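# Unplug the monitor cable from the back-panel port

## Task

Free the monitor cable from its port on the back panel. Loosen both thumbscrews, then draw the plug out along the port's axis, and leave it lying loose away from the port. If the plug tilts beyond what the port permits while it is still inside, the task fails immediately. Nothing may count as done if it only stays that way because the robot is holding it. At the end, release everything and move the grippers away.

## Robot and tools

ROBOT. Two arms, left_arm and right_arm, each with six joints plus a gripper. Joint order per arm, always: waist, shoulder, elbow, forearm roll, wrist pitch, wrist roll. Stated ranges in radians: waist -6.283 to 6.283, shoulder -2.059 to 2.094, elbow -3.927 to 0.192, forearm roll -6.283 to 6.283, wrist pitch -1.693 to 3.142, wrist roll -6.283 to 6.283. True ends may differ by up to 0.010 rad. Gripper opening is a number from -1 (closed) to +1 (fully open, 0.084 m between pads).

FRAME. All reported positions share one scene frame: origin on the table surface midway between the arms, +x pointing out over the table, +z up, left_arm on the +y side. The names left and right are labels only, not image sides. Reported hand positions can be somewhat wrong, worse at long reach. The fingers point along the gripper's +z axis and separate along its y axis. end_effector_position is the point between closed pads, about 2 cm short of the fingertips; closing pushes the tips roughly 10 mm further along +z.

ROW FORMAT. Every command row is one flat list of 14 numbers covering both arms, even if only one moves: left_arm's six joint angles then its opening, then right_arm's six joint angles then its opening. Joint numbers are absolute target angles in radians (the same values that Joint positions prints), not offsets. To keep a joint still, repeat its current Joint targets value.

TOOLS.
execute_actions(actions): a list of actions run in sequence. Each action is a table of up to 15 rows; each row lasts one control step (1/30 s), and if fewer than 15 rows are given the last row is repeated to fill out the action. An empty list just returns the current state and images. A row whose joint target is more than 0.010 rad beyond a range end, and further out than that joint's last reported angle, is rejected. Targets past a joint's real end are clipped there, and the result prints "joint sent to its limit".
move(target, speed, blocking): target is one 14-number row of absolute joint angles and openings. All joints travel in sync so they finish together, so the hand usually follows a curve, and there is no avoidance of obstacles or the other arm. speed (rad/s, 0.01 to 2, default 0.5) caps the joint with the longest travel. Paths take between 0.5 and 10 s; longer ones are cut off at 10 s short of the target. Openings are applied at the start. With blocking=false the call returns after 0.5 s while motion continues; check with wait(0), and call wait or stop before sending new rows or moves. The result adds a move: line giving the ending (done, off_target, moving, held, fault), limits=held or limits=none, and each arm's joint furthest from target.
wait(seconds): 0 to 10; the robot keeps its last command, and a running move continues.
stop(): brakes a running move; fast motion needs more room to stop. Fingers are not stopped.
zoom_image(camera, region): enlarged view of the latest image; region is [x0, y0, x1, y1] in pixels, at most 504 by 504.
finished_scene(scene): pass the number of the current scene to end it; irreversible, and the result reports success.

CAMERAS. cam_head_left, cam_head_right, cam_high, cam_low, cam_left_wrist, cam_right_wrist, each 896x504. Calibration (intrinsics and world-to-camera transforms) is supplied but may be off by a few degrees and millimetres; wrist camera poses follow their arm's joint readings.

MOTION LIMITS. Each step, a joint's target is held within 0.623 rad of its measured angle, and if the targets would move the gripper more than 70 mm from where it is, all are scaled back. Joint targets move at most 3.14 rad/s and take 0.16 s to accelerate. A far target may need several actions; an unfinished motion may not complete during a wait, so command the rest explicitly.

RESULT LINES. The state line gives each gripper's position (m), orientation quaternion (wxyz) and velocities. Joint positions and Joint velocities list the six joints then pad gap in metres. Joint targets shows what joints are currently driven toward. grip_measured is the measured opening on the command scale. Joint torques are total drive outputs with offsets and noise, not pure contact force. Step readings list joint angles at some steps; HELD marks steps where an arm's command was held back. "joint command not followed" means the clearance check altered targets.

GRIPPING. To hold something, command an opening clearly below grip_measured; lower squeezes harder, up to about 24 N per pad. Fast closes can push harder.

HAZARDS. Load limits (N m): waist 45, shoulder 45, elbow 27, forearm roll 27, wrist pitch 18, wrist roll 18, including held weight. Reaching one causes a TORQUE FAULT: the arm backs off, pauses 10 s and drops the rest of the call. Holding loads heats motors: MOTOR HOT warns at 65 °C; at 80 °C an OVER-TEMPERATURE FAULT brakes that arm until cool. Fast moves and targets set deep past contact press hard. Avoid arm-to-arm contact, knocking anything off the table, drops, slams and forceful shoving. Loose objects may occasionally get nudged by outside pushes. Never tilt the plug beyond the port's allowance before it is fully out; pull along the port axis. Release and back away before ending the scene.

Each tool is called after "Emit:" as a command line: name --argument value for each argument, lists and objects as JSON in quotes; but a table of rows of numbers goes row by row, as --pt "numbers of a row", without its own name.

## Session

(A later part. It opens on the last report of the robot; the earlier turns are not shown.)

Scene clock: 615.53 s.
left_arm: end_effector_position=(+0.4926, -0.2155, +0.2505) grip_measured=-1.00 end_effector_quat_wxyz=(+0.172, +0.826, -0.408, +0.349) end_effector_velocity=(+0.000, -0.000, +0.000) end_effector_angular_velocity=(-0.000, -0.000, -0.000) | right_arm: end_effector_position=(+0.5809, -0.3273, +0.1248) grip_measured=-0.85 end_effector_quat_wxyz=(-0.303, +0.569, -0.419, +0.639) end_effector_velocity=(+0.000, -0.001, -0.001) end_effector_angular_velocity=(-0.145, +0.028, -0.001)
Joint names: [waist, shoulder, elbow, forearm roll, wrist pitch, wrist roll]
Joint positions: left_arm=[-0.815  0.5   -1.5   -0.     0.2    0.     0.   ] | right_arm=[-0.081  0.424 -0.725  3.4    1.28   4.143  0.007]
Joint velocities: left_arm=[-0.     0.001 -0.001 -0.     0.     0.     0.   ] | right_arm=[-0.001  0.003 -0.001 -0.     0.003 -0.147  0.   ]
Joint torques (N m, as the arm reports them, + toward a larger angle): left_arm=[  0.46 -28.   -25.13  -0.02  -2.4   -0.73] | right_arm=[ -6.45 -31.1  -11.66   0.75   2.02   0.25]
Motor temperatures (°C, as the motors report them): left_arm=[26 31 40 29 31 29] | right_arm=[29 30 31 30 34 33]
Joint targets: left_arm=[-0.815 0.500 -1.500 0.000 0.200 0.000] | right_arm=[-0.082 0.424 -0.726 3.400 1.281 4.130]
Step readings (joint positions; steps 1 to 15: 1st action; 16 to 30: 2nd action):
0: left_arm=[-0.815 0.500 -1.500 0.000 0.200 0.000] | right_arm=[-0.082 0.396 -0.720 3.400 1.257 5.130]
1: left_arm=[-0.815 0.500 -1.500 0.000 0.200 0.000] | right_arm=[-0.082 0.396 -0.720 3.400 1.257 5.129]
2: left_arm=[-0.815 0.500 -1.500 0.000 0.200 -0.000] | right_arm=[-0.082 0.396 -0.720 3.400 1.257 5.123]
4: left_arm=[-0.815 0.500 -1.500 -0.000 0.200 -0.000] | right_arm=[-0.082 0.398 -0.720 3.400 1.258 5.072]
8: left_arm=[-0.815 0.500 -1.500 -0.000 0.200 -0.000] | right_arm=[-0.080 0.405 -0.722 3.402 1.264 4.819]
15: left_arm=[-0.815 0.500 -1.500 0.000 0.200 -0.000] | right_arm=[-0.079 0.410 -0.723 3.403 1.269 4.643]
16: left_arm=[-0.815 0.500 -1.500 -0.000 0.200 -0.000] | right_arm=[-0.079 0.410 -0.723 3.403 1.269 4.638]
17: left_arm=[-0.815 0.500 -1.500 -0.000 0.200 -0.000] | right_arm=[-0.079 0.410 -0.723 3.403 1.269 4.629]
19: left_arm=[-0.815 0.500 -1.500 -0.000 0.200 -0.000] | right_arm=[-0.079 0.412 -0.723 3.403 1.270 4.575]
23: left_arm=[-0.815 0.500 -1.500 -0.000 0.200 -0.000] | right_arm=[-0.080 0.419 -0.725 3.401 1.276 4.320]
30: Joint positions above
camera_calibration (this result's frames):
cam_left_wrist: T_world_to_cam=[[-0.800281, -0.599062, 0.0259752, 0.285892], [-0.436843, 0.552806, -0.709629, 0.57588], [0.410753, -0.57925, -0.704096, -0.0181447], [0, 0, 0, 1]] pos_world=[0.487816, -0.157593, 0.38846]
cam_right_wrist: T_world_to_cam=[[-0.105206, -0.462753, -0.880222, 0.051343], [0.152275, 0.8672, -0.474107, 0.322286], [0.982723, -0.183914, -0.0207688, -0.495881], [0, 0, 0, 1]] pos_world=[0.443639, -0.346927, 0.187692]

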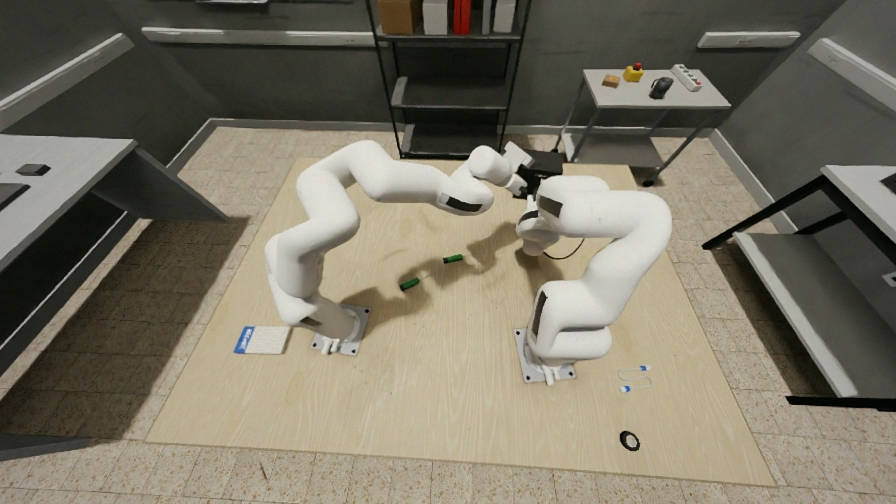

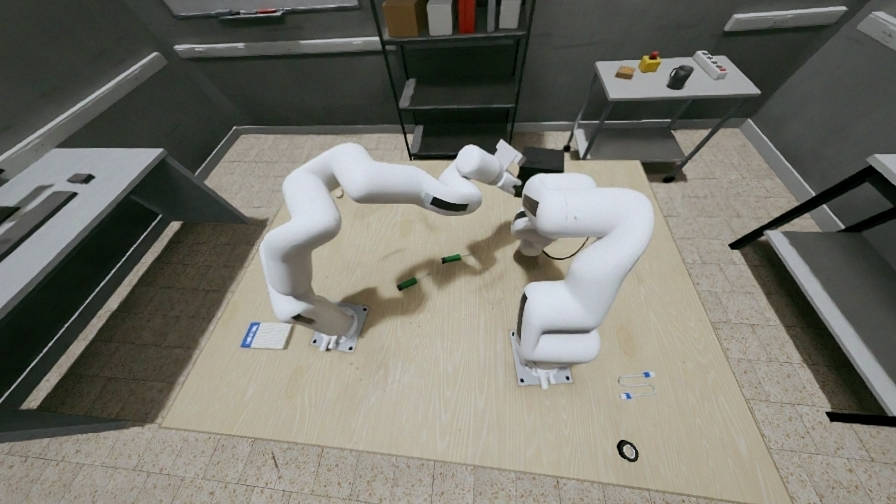

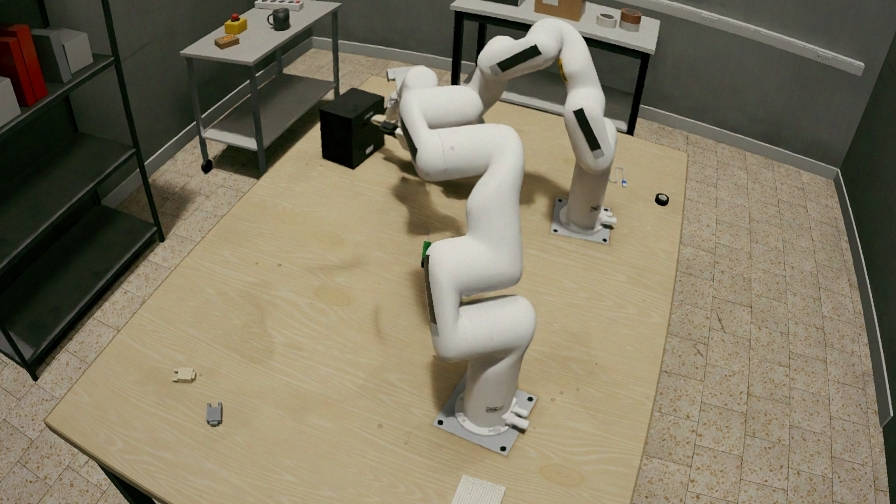

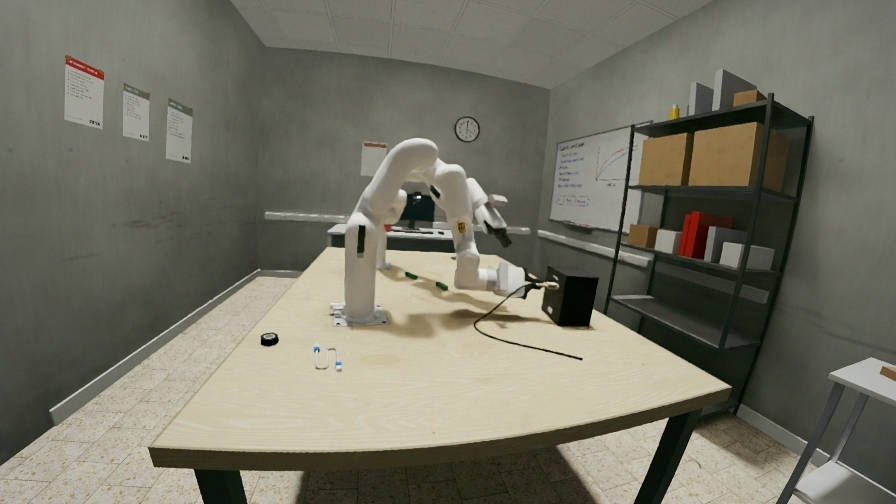

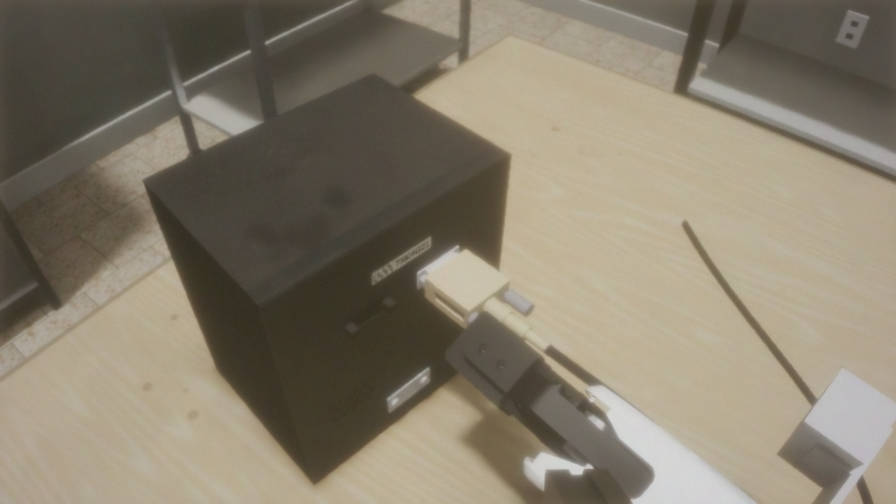

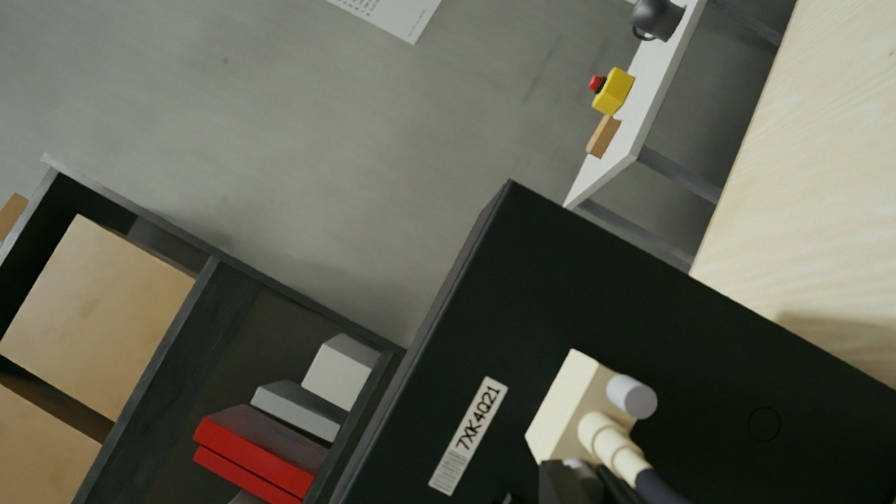

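Emit:
execute_actions --actions '[[[-0.815,0.5,-1.5,0,0.2,0,-1,-0.08,0.426,-0.726,3.4,1.283,4.13,-0.72]],[[-0.815,0.5,-1.5,0,0.2,0,-1,-0.079,0.412,-0.723,3.403,1.271,4.63,-0.72]],[[-0.815,0.5,-1.5,0,0.2,0,-1,-0.082,0.397,-0.72,3.4,1.258,5.13,-0.72]],[[-0.815,0.5,-1.5,0,0.2,0,-1,-0.082,0.397,-0.72,3.4,1.258,5.13,-1]],[[-0.815,0.5,-1.5,0,0.2,0,-1,-0.079,0.412,-0.723,3.403,1.271,4.63,-1]],[[-0.815,0.5,-1.5,0,0.2,0,-1,-0.08,0.426,-0.726,3.4,1.283,4.13,-1]], [[-0.815,0.5,-1.5,0,0.2,0,-1,-0.08,0.426,-0.726,3.4,1.283,4.13,-0.72]],[[-0.815,0.5,-1.5,0,0.2,0,-1,-0.079,0.412,-0.723,3.403,1.271,4.63,-0.72]],[[-0.815,0.5,-1.5,0,0.2,0,-1,-0.082,0.397,-0.72,3.4,1.258,5.13,-0.72]],[[-0.815,0.5,-1.5,0,0.2,0,-1,-0.082,0.397,-0.72,3.4,1.258,5.13,-1]],[[-0.815,0.5,-1.5,0,0.2,0,-1,-0.079,0.412,-0.723,3.403,1.271,4.63,-1]],[[-0.815,0.5,-1.5,0,0.2,0,-1,-0.08,0.426,-0.726,3.4,1.283,4.13,-1]], [[-0.815,0.5,-1.5,0,0.2,0,-1,-0.08,0.426,-0.726,3.4,1.283,4.13,-0.72]],[[-0.815,0.5,-1.5,0,0.2,0,-1,-0.079,0.412,-0.723,3.403,1.271,4.63,-0.72]],[[-0.815,0.5,-1.5,0,0.2,0,-1,-0.082,0.397,-0.72,3.4,1.258,5.13,-0.72]],[[-0.815,0.5,-1.5,0,0.2,0,-1,-0.082,0.397,-0.72,3.4,1.258,5.13,-1]],[[-0.815,0.5,-1.5,0,0.2,0,-1,-0.079,0.412,-0.723,3.403,1.271,4.63,-1]],[[-0.815,0.5,-1.5,0,0.2,0,-1,-0.08,0.426,-0.726,3.4,1.283,4.13,-1]], [[-0.815,0.5,-1.5,0,0.2,0,-1,-0.08,0.426,-0.726,3.4,1.283,4.13,-0.72]],[[-0.815,0.5,-1.5,0,0.2,0,-1,-0.079,0.412,-0.723,3.403,1.271,4.63,-0.72]],[[-0.815,0.5,-1.5,0,0.2,0,-1,-0.082,0.397,-0.72,3.4,1.258,5.13,-0.72]],[[-0.815,0.5,-1.5,0,0.2,0,-1,-0.082,0.397,-0.72,3.4,1.258,5.13,-1]],[[-0.815,0.5,-1.5,0,0.2,0,-1,-0.079,0.412,-0.723,3.403,1.271,4.63,-1]],[[-0.815,0.5,-1.5,0,0.2,0,-1,-0.08,0.426,-0.726,3.4,1.283,4.13,-1]], [[-0.815,0.5,-1.5,0,0.2,0,-1,-0.08,0.426,-0.726,3.4,1.283,4.13,-0.72]],[[-0.815,0.5,-1.5,0,0.2,0,-1,-0.079,0.412,-0.723,3.403,1.271,4.63,-0.72]],[[-0.815,0.5,-1.5,0,0.2,0,-1,-0.082,0.397,-0.72,3.4,1.258,5.13,-0.72]],[[-0.815,0.5,-1.5,0,0.2,0,-1,-0.082,0.397,-0.72,3.4,1.258,5.13,-1]],[[-0.815,0.5,-1.5,0,0.2,0,-1,-0.079,0.412,-0.723,3.403,1.271,4.63,-1]],[[-0.815,0.5,-1.5,0,0.2,0,-1,-0.08,0.426,-0.726,3.4,1.283,4.13,-1]], [[-0.815,0.5,-1.5,0,0.2,0,-1,-0.08,0.426,-0.726,3.4,1.283,4.13,-0.72]],[[-0.815,0.5,-1.5,0,0.2,0,-1,-0.079,0.412,-0.723,3.403,1.271,4.63,-0.72]],[[-0.815,0.5,-1.5,0,0.2,0,-1,-0.082,0.397,-0.72,3.4,1.258,5.13,-0.72]],[[-0.815,0.5,-1.5,0,0.2,0,-1,-0.082,0.397,-0.72,3.4,1.258,5.13,-1]],[[-0.815,0.5,-1.5,0,0.2,0,-1,-0.079,0.412,-0.723,3.403,1.271,4.63,-1]],[[-0.815,0.5,-1.5,0,0.2,0,-1,-0.08,0.426,-0.726,3.4,1.283,4.13,-1]], [[-0.815,0.5,-1.5,0,0.2,0,-1,-0.08,0.426,-0.726,3.4,1.283,4.13,-0.72]],[[-0.815,0.5,-1.5,0,0.2,0,-1,-0.079,0.412,-0.723,3.403,1.271,4.63,-0.72]],[[-0.815,0.5,-1.5,0,0.2,0,-1,-0.082,0.397,-0.72,3.4,1.258,5.13,-0.72]],[[-0.815,0.5,-1.5,0,0.2,0,-1,-0.082,0.397,-0.72,3.4,1.258,5.13,-1]],[[-0.815,0.5,-1.5,0,0.2,0,-1,-0.079,0.412,-0.723,3.403,1.271,4.63,-1]],[[-0.815,0.5,-1.5,0,0.2,0,-1,-0.08,0.426,-0.726,3.4,1.283,4.13,-1]], [[-0.815,0.5,-1.5,0,0.2,0,-1,-0.08,0.426,-0.726,3.4,1.283,4.13,-0.72]],[[-0.815,0.5,-1.5,0,0.2,0,-1,-0.079,0.412,-0.723,3.403,1.271,4.63,-0.72]],[[-0.815,0.5,-1.5,0,0.2,0,-1,-0.082,0.397,-0.72,3.4,1.258,5.13,-0.72]],[[-0.815,0.5,-1.5,0,0.2,0,-1,-0.082,0.397,-0.72,3.4,1.258,5.13,-1]],[[-0.815,0.5,-1.5,0,0.2,0,-1,-0.079,0.412,-0.723,3.403,1.271,4.63,-1]],[[-0.815,0.5,-1.5,0,0.2,0,-1,-0.08,0.426,-0.726,3.4,1.283,4.13,-1]], [[-0.815,0.5,-1.5,0,0.2,0,-1,-0.08,0.426,-0.726,3.4,1.283,4.13,-0.72]],[[-0.815,0.5,-1.5,0,0.2,0,-1,-0.079,0.412,-0.723,3.403,1.271,4.63,-0.72]],[[-0.815,0.5,-1.5,0,0.2,0,-1,-0.082,0.397,-0.72,3.4,1.258,5.13,-0.72]],[[-0.815,0.5,-1.5,0,0.2,0,-1,-0.082,0.397,-0.72,3.4,1.258,5.13,-1]],[[-0.815,0.5,-1.5,0,0.2,0,-1,-0.079,0.412,-0.723,3.403,1.271,4.63,-1]],[[-0.815,0.5,-1.5,0,0.2,0,-1,-0.08,0.426,-0.726,3.4,1.283,4.13,-1]], [[-0.815,0.5,-1.5,0,0.2,0,-1,-0.08,0.426,-0.726,3.4,1.283,4.13,-0.72]],[[-0.815,0.5,-1.5,0,0.2,0,-1,-0.079,0.412,-0.723,3.403,1.271,4.63,-0.72]],[[-0.815,0.5,-1.5,0,0.2,0,-1,-0.082,0.397,-0.72,3.4,1.258,5.13,-0.72]],[[-0.815,0.5,-1.5,0,0.2,0,-1,-0.082,0.397,-0.72,3.4,1.258,5.13,-1]],[[-0.815,0.5,-1.5,0,0.2,0,-1,-0.079,0.412,-0.723,3.403,1.271,4.63,-1]],[[-0.815,0.5,-1.5,0,0.2,0,-1,-0.08,0.426,-0.726,3.4,1.283,4.13,-1]]]'

Scene clock: 712.87 s.
left_arm: end_effector_position=(+0.4926, -0.2155, +0.2505) grip_measured=-1.00 end_effector_quat_wxyz=(+0.172, +0.826, -0.408, +0.349) end_effector_velocity=(+0.000, -0.000, +0.001) end_effector_angular_velocity=(-0.001, -0.002, -0.000) | right_arm: end_effector_position=(+0.5809, -0.3269, +0.1244) grip_measured=-0.85 end_effector_quat_wxyz=(-0.303, +0.569, -0.419, +0.639) end_effector_velocity=(+0.000, -0.000, -0.001) end_effector_angular_velocity=(-0.145, +0.028, +0.000)
Joint names: [waist, shoulder, elbow, forearm roll, wrist pitch, wrist roll]
Joint positions: left_arm=[-0.815  0.5   -1.5   -0.     0.2   -0.     0.   ] | right_arm=[-0.08   0.426 -0.726  3.4    1.282  4.143  0.007]
Joint velocities: left_arm=[ 0.    -0.    -0.002  0.     0.     0.     0.   ] | right_arm=[-0.     0.004 -0.001 -0.001  0.003 -0.146  0.   ]
Joint torques (N m, as the arm reports them, + toward a larger angle): left_arm=[  0.74 -28.99 -25.01   0.16  -2.16  -0.77] | right_arm=[ -3.48 -29.52 -10.29  -0.04   1.76   0.65]
Motor temperatures (°C, as the motors report them): left_arm=[26 31 40 29 31 29] | right_arm=[29 30 31 30 34 33]
Joint targets: left_arm=[-0.815 0.500 -1.500 0.000 0.200 0.000] | right_arm=[-0.080 0.426 -0.726 3.400 1.283 4.130]
Step readings (joint positions; steps 1 to 15: 1st action; 16 to 30: 2nd action; 31 to 45: 3rd action; 46 to 60: 4th action; 61 to 75: 5th action; 76 to 90: 6th action; 91 to 105: 7th action; 106 to 120: 8th action; 121 to 135: 9th action; 136 to 150: 10th action; 151 to 165: 11th action; 166 to 180: 12th action; 181 to 195: 13th action):
0: left_arm=[-0.815 0.500 -1.500 0.000 0.200 0.000] | right_arm=[-0.082 0.424 -0.726 3.400 1.281 4.130]
1: left_arm=[-0.815 0.500 -1.500 0.000 0.200 0.000] | right_arm=[-0.082 0.424 -0.726 3.400 1.281 4.130]
2: left_arm=[-0.815 0.500 -1.500 -0.000 0.200 0.000] | right_arm=[-0.082 0.424 -0.726 3.401 1.282 4.130]
4: left_arm=[-0.815 0.500 -1.500 0.000 0.200 -0.000] | right_arm=[-0.082 0.425 -0.727 3.401 1.283 4.130]
8: left_arm=[-0.815 0.500 -1.500 0.000 0.200 -0.000] | right_arm=[-0.082 0.426 -0.727 3.401 1.284 4.130]
15: left_arm=[-0.815 0.500 -1.500 0.000 0.200 -0.000] | right_arm=[-0.081 0.426 -0.726 3.401 1.284 4.130]
16: left_arm=[-0.815 0.500 -1.500 0.000 0.200 0.000] | right_arm=[-0.081 0.426 -0.726 3.401 1.284 4.131]
17: left_arm=[-0.815 0.500 -1.500 0.000 0.200 -0.000] | right_arm=[-0.081 0.426 -0.726 3.401 1.283 4.137]
19: left_arm=[-0.815 0.500 -1.500 -0.000 0.200 -0.000] | right_arm=[-0.081 0.424 -0.726 3.401 1.282 4.188]
23: left_arm=[-0.815 0.500 -1.500 -0.000 0.200 0.000] | right_arm=[-0.081 0.416 -0.725 3.403 1.277 4.441]
30: left_arm=[-0.815 0.500 -1.500 -0.000 0.200 -0.000] | right_arm=[-0.079 0.412 -0.723 3.403 1.272 4.617]
31: left_arm=[-0.815 0.500 -1.500 0.000 0.200 0.000] | right_arm=[-0.079 0.412 -0.723 3.403 1.272 4.622]
32: left_arm=[-0.815 0.500 -1.500 -0.000 0.200 0.000] | right_arm=[-0.079 0.412 -0.723 3.403 1.271 4.631]
34: left_arm=[-0.815 0.500 -1.500 0.000 0.200 -0.000] | right_arm=[-0.079 0.410 -0.723 3.403 1.270 4.685]
38: left_arm=[-0.815 0.500 -1.500 -0.000 0.200 -0.000] | right_arm=[-0.081 0.403 -0.721 3.401 1.263 4.940]
45: left_arm=[-0.815 0.500 -1.500 0.000 0.200 0.000] | right_arm=[-0.082 0.397 -0.720 3.400 1.258 5.117]
46: left_arm=[-0.815 0.500 -1.500 0.000 0.200 -0.000] | right_arm=[-0.082 0.397 -0.720 3.400 1.258 5.121]
47: left_arm=[-0.815 0.500 -1.500 -0.000 0.200 0.000] | right_arm=[-0.082 0.397 -0.720 3.400 1.258 5.124]
49: left_arm=[-0.815 0.500 -1.500 0.000 0.200 0.000] | right_arm=[-0.082 0.397 -0.720 3.400 1.258 5.127]
53: left_arm=[-0.815 0.500 -1.500 -0.000 0.200 -0.000] | right_arm=[-0.082 0.397 -0.720 3.400 1.258 5.129]
60: left_arm=[-0.815 0.500 -1.500 -0.000 0.200 -0.000] | right_arm=[-0.082 0.397 -0.720 3.400 1.258 5.130]
61: left_arm=[-0.815 0.500 -1.500 -0.000 0.200 -0.000] | right_arm=[-0.082 0.397 -0.720 3.400 1.258 5.129]
62: left_arm=[-0.815 0.500 -1.500 -0.000 0.200 -0.000] | right_arm=[-0.082 0.397 -0.720 3.400 1.258 5.123]
64: left_arm=[-0.815 0.500 -1.500 -0.000 0.200 0.000] | right_arm=[-0.082 0.399 -0.720 3.400 1.259 5.072]
68: left_arm=[-0.815 0.500 -1.500 0.000 0.200 -0.000] | right_arm=[-0.080 0.406 -0.722 3.402 1.266 4.819]
75: left_arm=[-0.815 0.500 -1.500 0.000 0.200 -0.000] | right_arm=[-0.079 0.412 -0.723 3.403 1.271 4.643]
76: left_arm=[-0.815 0.500 -1.500 0.000 0.200 0.000] | right_arm=[-0.079 0.412 -0.723 3.403 1.271 4.638]
77: left_arm=[-0.815 0.500 -1.500 -0.000 0.200 -0.000] | right_arm=[-0.079 0.412 -0.723 3.403 1.271 4.629]
79: left_arm=[-0.815 0.500 -1.500 -0.000 0.200 0.000] | right_arm=[-0.079 0.413 -0.724 3.403 1.272 4.575]
83: left_arm=[-0.815 0.500 -1.500 0.000 0.200 -0.000] | right_arm=[-0.080 0.421 -0.725 3.401 1.278 4.320]
90: left_arm=[-0.815 0.500 -1.500 0.000 0.200 0.000] | right_arm=[-0.080 0.426 -0.726 3.400 1.282 4.143]
91: left_arm=[-0.815 0.500 -1.500 0.000 0.200 0.000] | right_arm=[-0.080 0.426 -0.726 3.400 1.283 4.139]
92: left_arm=[-0.815 0.500 -1.500 0.000 0.200 -0.000] | right_arm=[-0.080 0.426 -0.725 3.400 1.282 4.136]
94: left_arm=[-0.815 0.500 -1.500 0.000 0.200 -0.000] | right_arm=[-0.080 0.426 -0.725 3.400 1.283 4.133]
98: left_arm=[-0.815 0.500 -1.500 0.000 0.200 -0.000] | right_arm=[-0.080 0.426 -0.725 3.400 1.283 4.131]
105: left_arm=[-0.815 0.500 -1.500 -0.000 0.200 0.000] | right_arm=[-0.080 0.426 -0.726 3.400 1.283 4.130]
106: left_arm=[-0.815 0.500 -1.500 -0.000 0.200 -0.000] | right_arm=[-0.080 0.426 -0.726 3.400 1.283 4.131]
107: left_arm=[-0.815 0.500 -1.500 0.000 0.200 -0.000] | right_arm=[-0.080 0.426 -0.726 3.400 1.283 4.137]
109: left_arm=[-0.815 0.500 -1.500 0.000 0.200 0.000] | right_arm=[-0.080 0.425 -0.726 3.400 1.282 4.188]
113: left_arm=[-0.815 0.500 -1.500 -0.000 0.200 -0.000] | right_arm=[-0.080 0.417 -0.725 3.402 1.276 4.441]
120: left_arm=[-0.815 0.500 -1.500 0.000 0.200 -0.000] | right_arm=[-0.079 0.412 -0.723 3.403 1.271 4.617]
121: left_arm=[-0.815 0.500 -1.500 -0.000 0.200 0.000] | right_arm=[-0.079 0.412 -0.723 3.403 1.271 4.622]
122: left_arm=[-0.815 0.500 -1.500 -0.000 0.200 0.000] | right_arm=[-0.079 0.412 -0.723 3.403 1.271 4.631]
124: left_arm=[-0.815 0.500 -1.500 0.000 0.200 0.000] | right_arm=[-0.079 0.411 -0.723 3.403 1.270 4.685]
128: left_arm=[-0.815 0.500 -1.500 0.000 0.200 -0.000] | right_arm=[-0.081 0.403 -0.721 3.401 1.263 4.940]
135: left_arm=[-0.815 0.500 -1.500 0.000 0.200 0.000] | right_arm=[-0.082 0.397 -0.720 3.400 1.258 5.117]
136: left_arm=[-0.815 0.500 -1.500 -0.000 0.200 0.000] | right_arm=[-0.082 0.397 -0.720 3.400 1.258 5.121]
137: left_arm=[-0.815 0.500 -1.500 0.000 0.200 0.000] | right_arm=[-0.082 0.397 -0.720 3.400 1.258 5.124]
139: left_arm=[-0.815 0.500 -1.500 0.000 0.200 -0.000] | right_arm=[-0.082 0.397 -0.720 3.400 1.258 5.127]
143: left_arm=[-0.815 0.500 -1.500 -0.000 0.200 0.000] | right_arm=[-0.082 0.397 -0.720 3.400 1.258 5.129]
150: left_arm=[-0.815 0.500 -1.500 0.000 0.200 -0.000] | right_arm=[-0.082 0.397 -0.720 3.400 1.258 5.130]
151: left_arm=[-0.815 0.500 -1.500 0.000 0.200 -0.000] | right_arm=[-0.082 0.397 -0.720 3.400 1.258 5.129]
152: left_arm=[-0.815 0.500 -1.500 -0.000 0.200 -0.000] | right_arm=[-0.082 0.397 -0.720 3.400 1.258 5.123]
154: left_arm=[-0.815 0.500 -1.500 -0.000 0.200 0.000] | right_arm=[-0.082 0.399 -0.720 3.400 1.259 5.072]
158: left_arm=[-0.815 0.500 -1.500 0.000 0.200 -0.000] | right_arm=[-0.080 0.406 -0.722 3.402 1.266 4.819]
165: left_arm=[-0.815 0.500 -1.500 0.000 0.200 0.000] | right_arm=[-0.079 0.412 -0.723 3.403 1.271 4.643]
166: left_arm=[-0.815 0.500 -1.500 0.000 0.200 0.000] | right_arm=[-0.079 0.412 -0.723 3.403 1.271 4.638]
167: left_arm=[-0.815 0.500 -1.500 0.000 0.200 -0.000] | right_arm=[-0.079 0.412 -0.723 3.403 1.271 4.629]
169: left_arm=[-0.815 0.500 -1.500 -0.000 0.200 0.000] | right_arm=[-0.079 0.413 -0.724 3.403 1.272 4.575]
173: left_arm=[-0.815 0.500 -1.500 -0.000 0.200 0.000] | right_arm=[-0.080 0.421 -0.725 3.401 1.278 4.320]
180: left_arm=[-0.815 0.500 -1.500 -0.000 0.200 -0.000] | right_arm=[-0.080 0.426 -0.726 3.400 1.282 4.143]
181: left_arm=[-0.815 0.500 -1.500 0.000 0.200 0.000] | right_arm=[-0.080 0.426 -0.726 3.400 1.283 4.139]
182: left_arm=[-0.815 0.500 -1.500 -0.000 0.200 -0.000] | right_arm=[-0.080 0.426 -0.725 3.400 1.282 4.136]
184: left_arm=[-0.815 0.500 -1.500 -0.000 0.200 0.000] | right_arm=[-0.080 0.426 -0.725 3.400 1.283 4.133]
Lines left out of this list: 237.
camera_calibration (this result's frames):
cam_left_wrist: T_world_to_cam=[[-0.800281, -0.599062, 0.0259752, 0.285892], [-0.436843, 0.552806, -0.709629, 0.57588], [0.410753, -0.57925, -0.704096, -0.0181447], [0, 0, 0, 1]] pos_world=[0.487816, -0.157593, 0.38846]
cam_right_wrist: T_world_to_cam=[[-0.104539, -0.463145, -0.880096, 0.0506034], [0.152204, 0.867069, -0.474369, 0.321742], [0.982805, -0.183544, -0.0201496, -0.495775], [0, 0, 0, 1]] pos_world=[0.44357, -0.346532, 0.18717]

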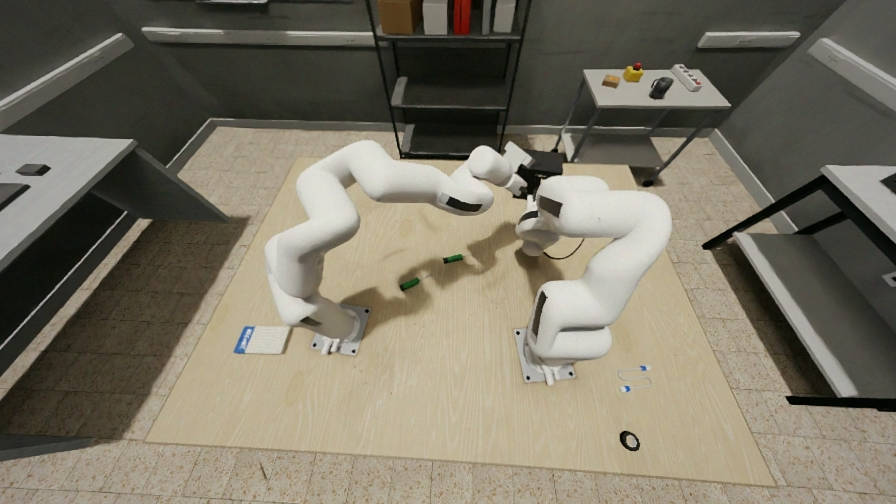

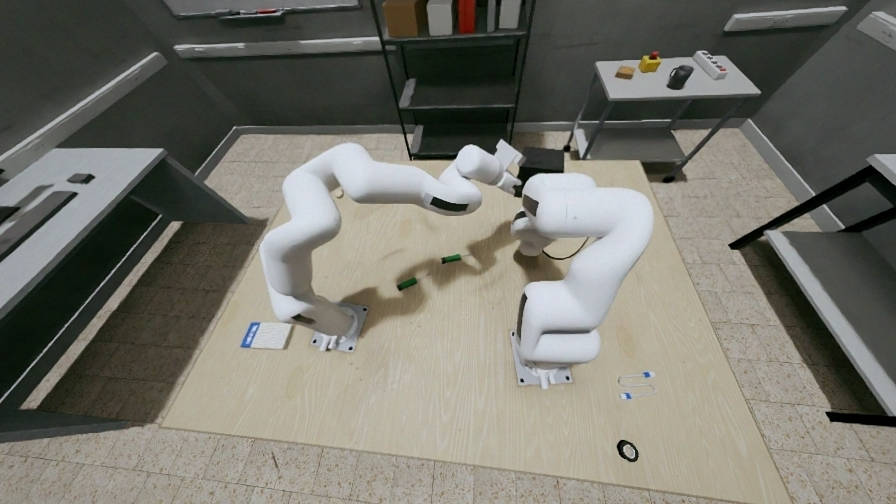

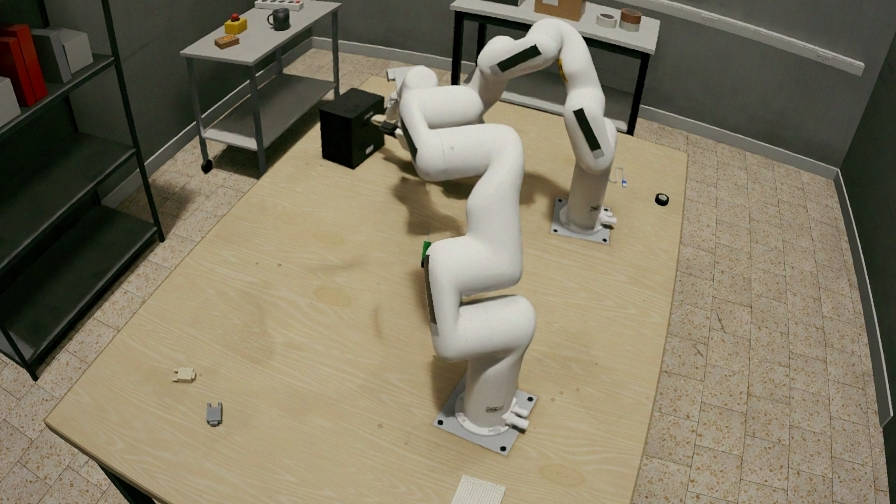

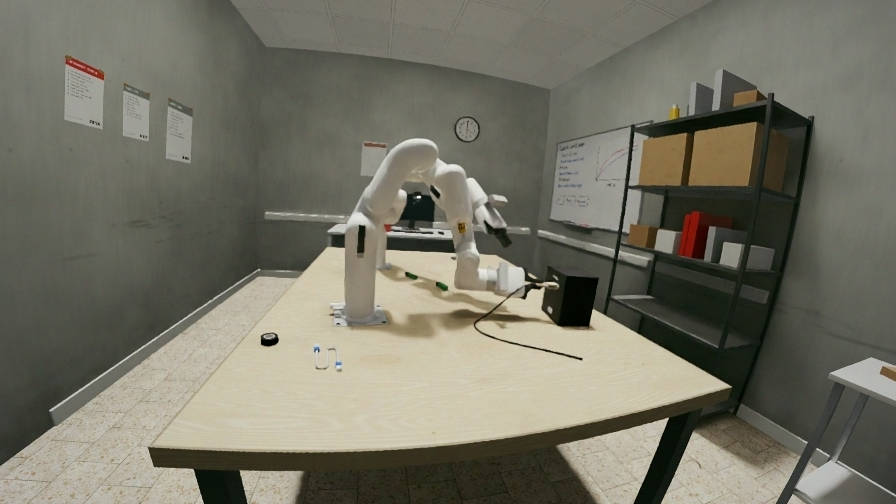

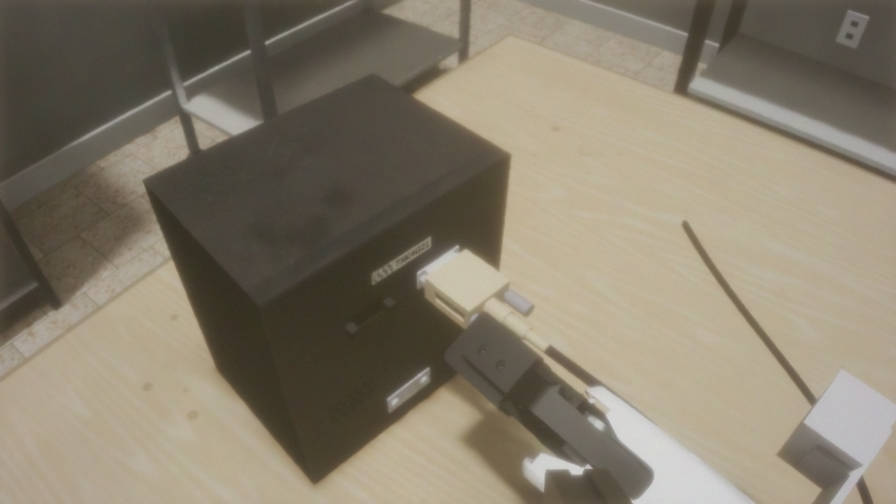

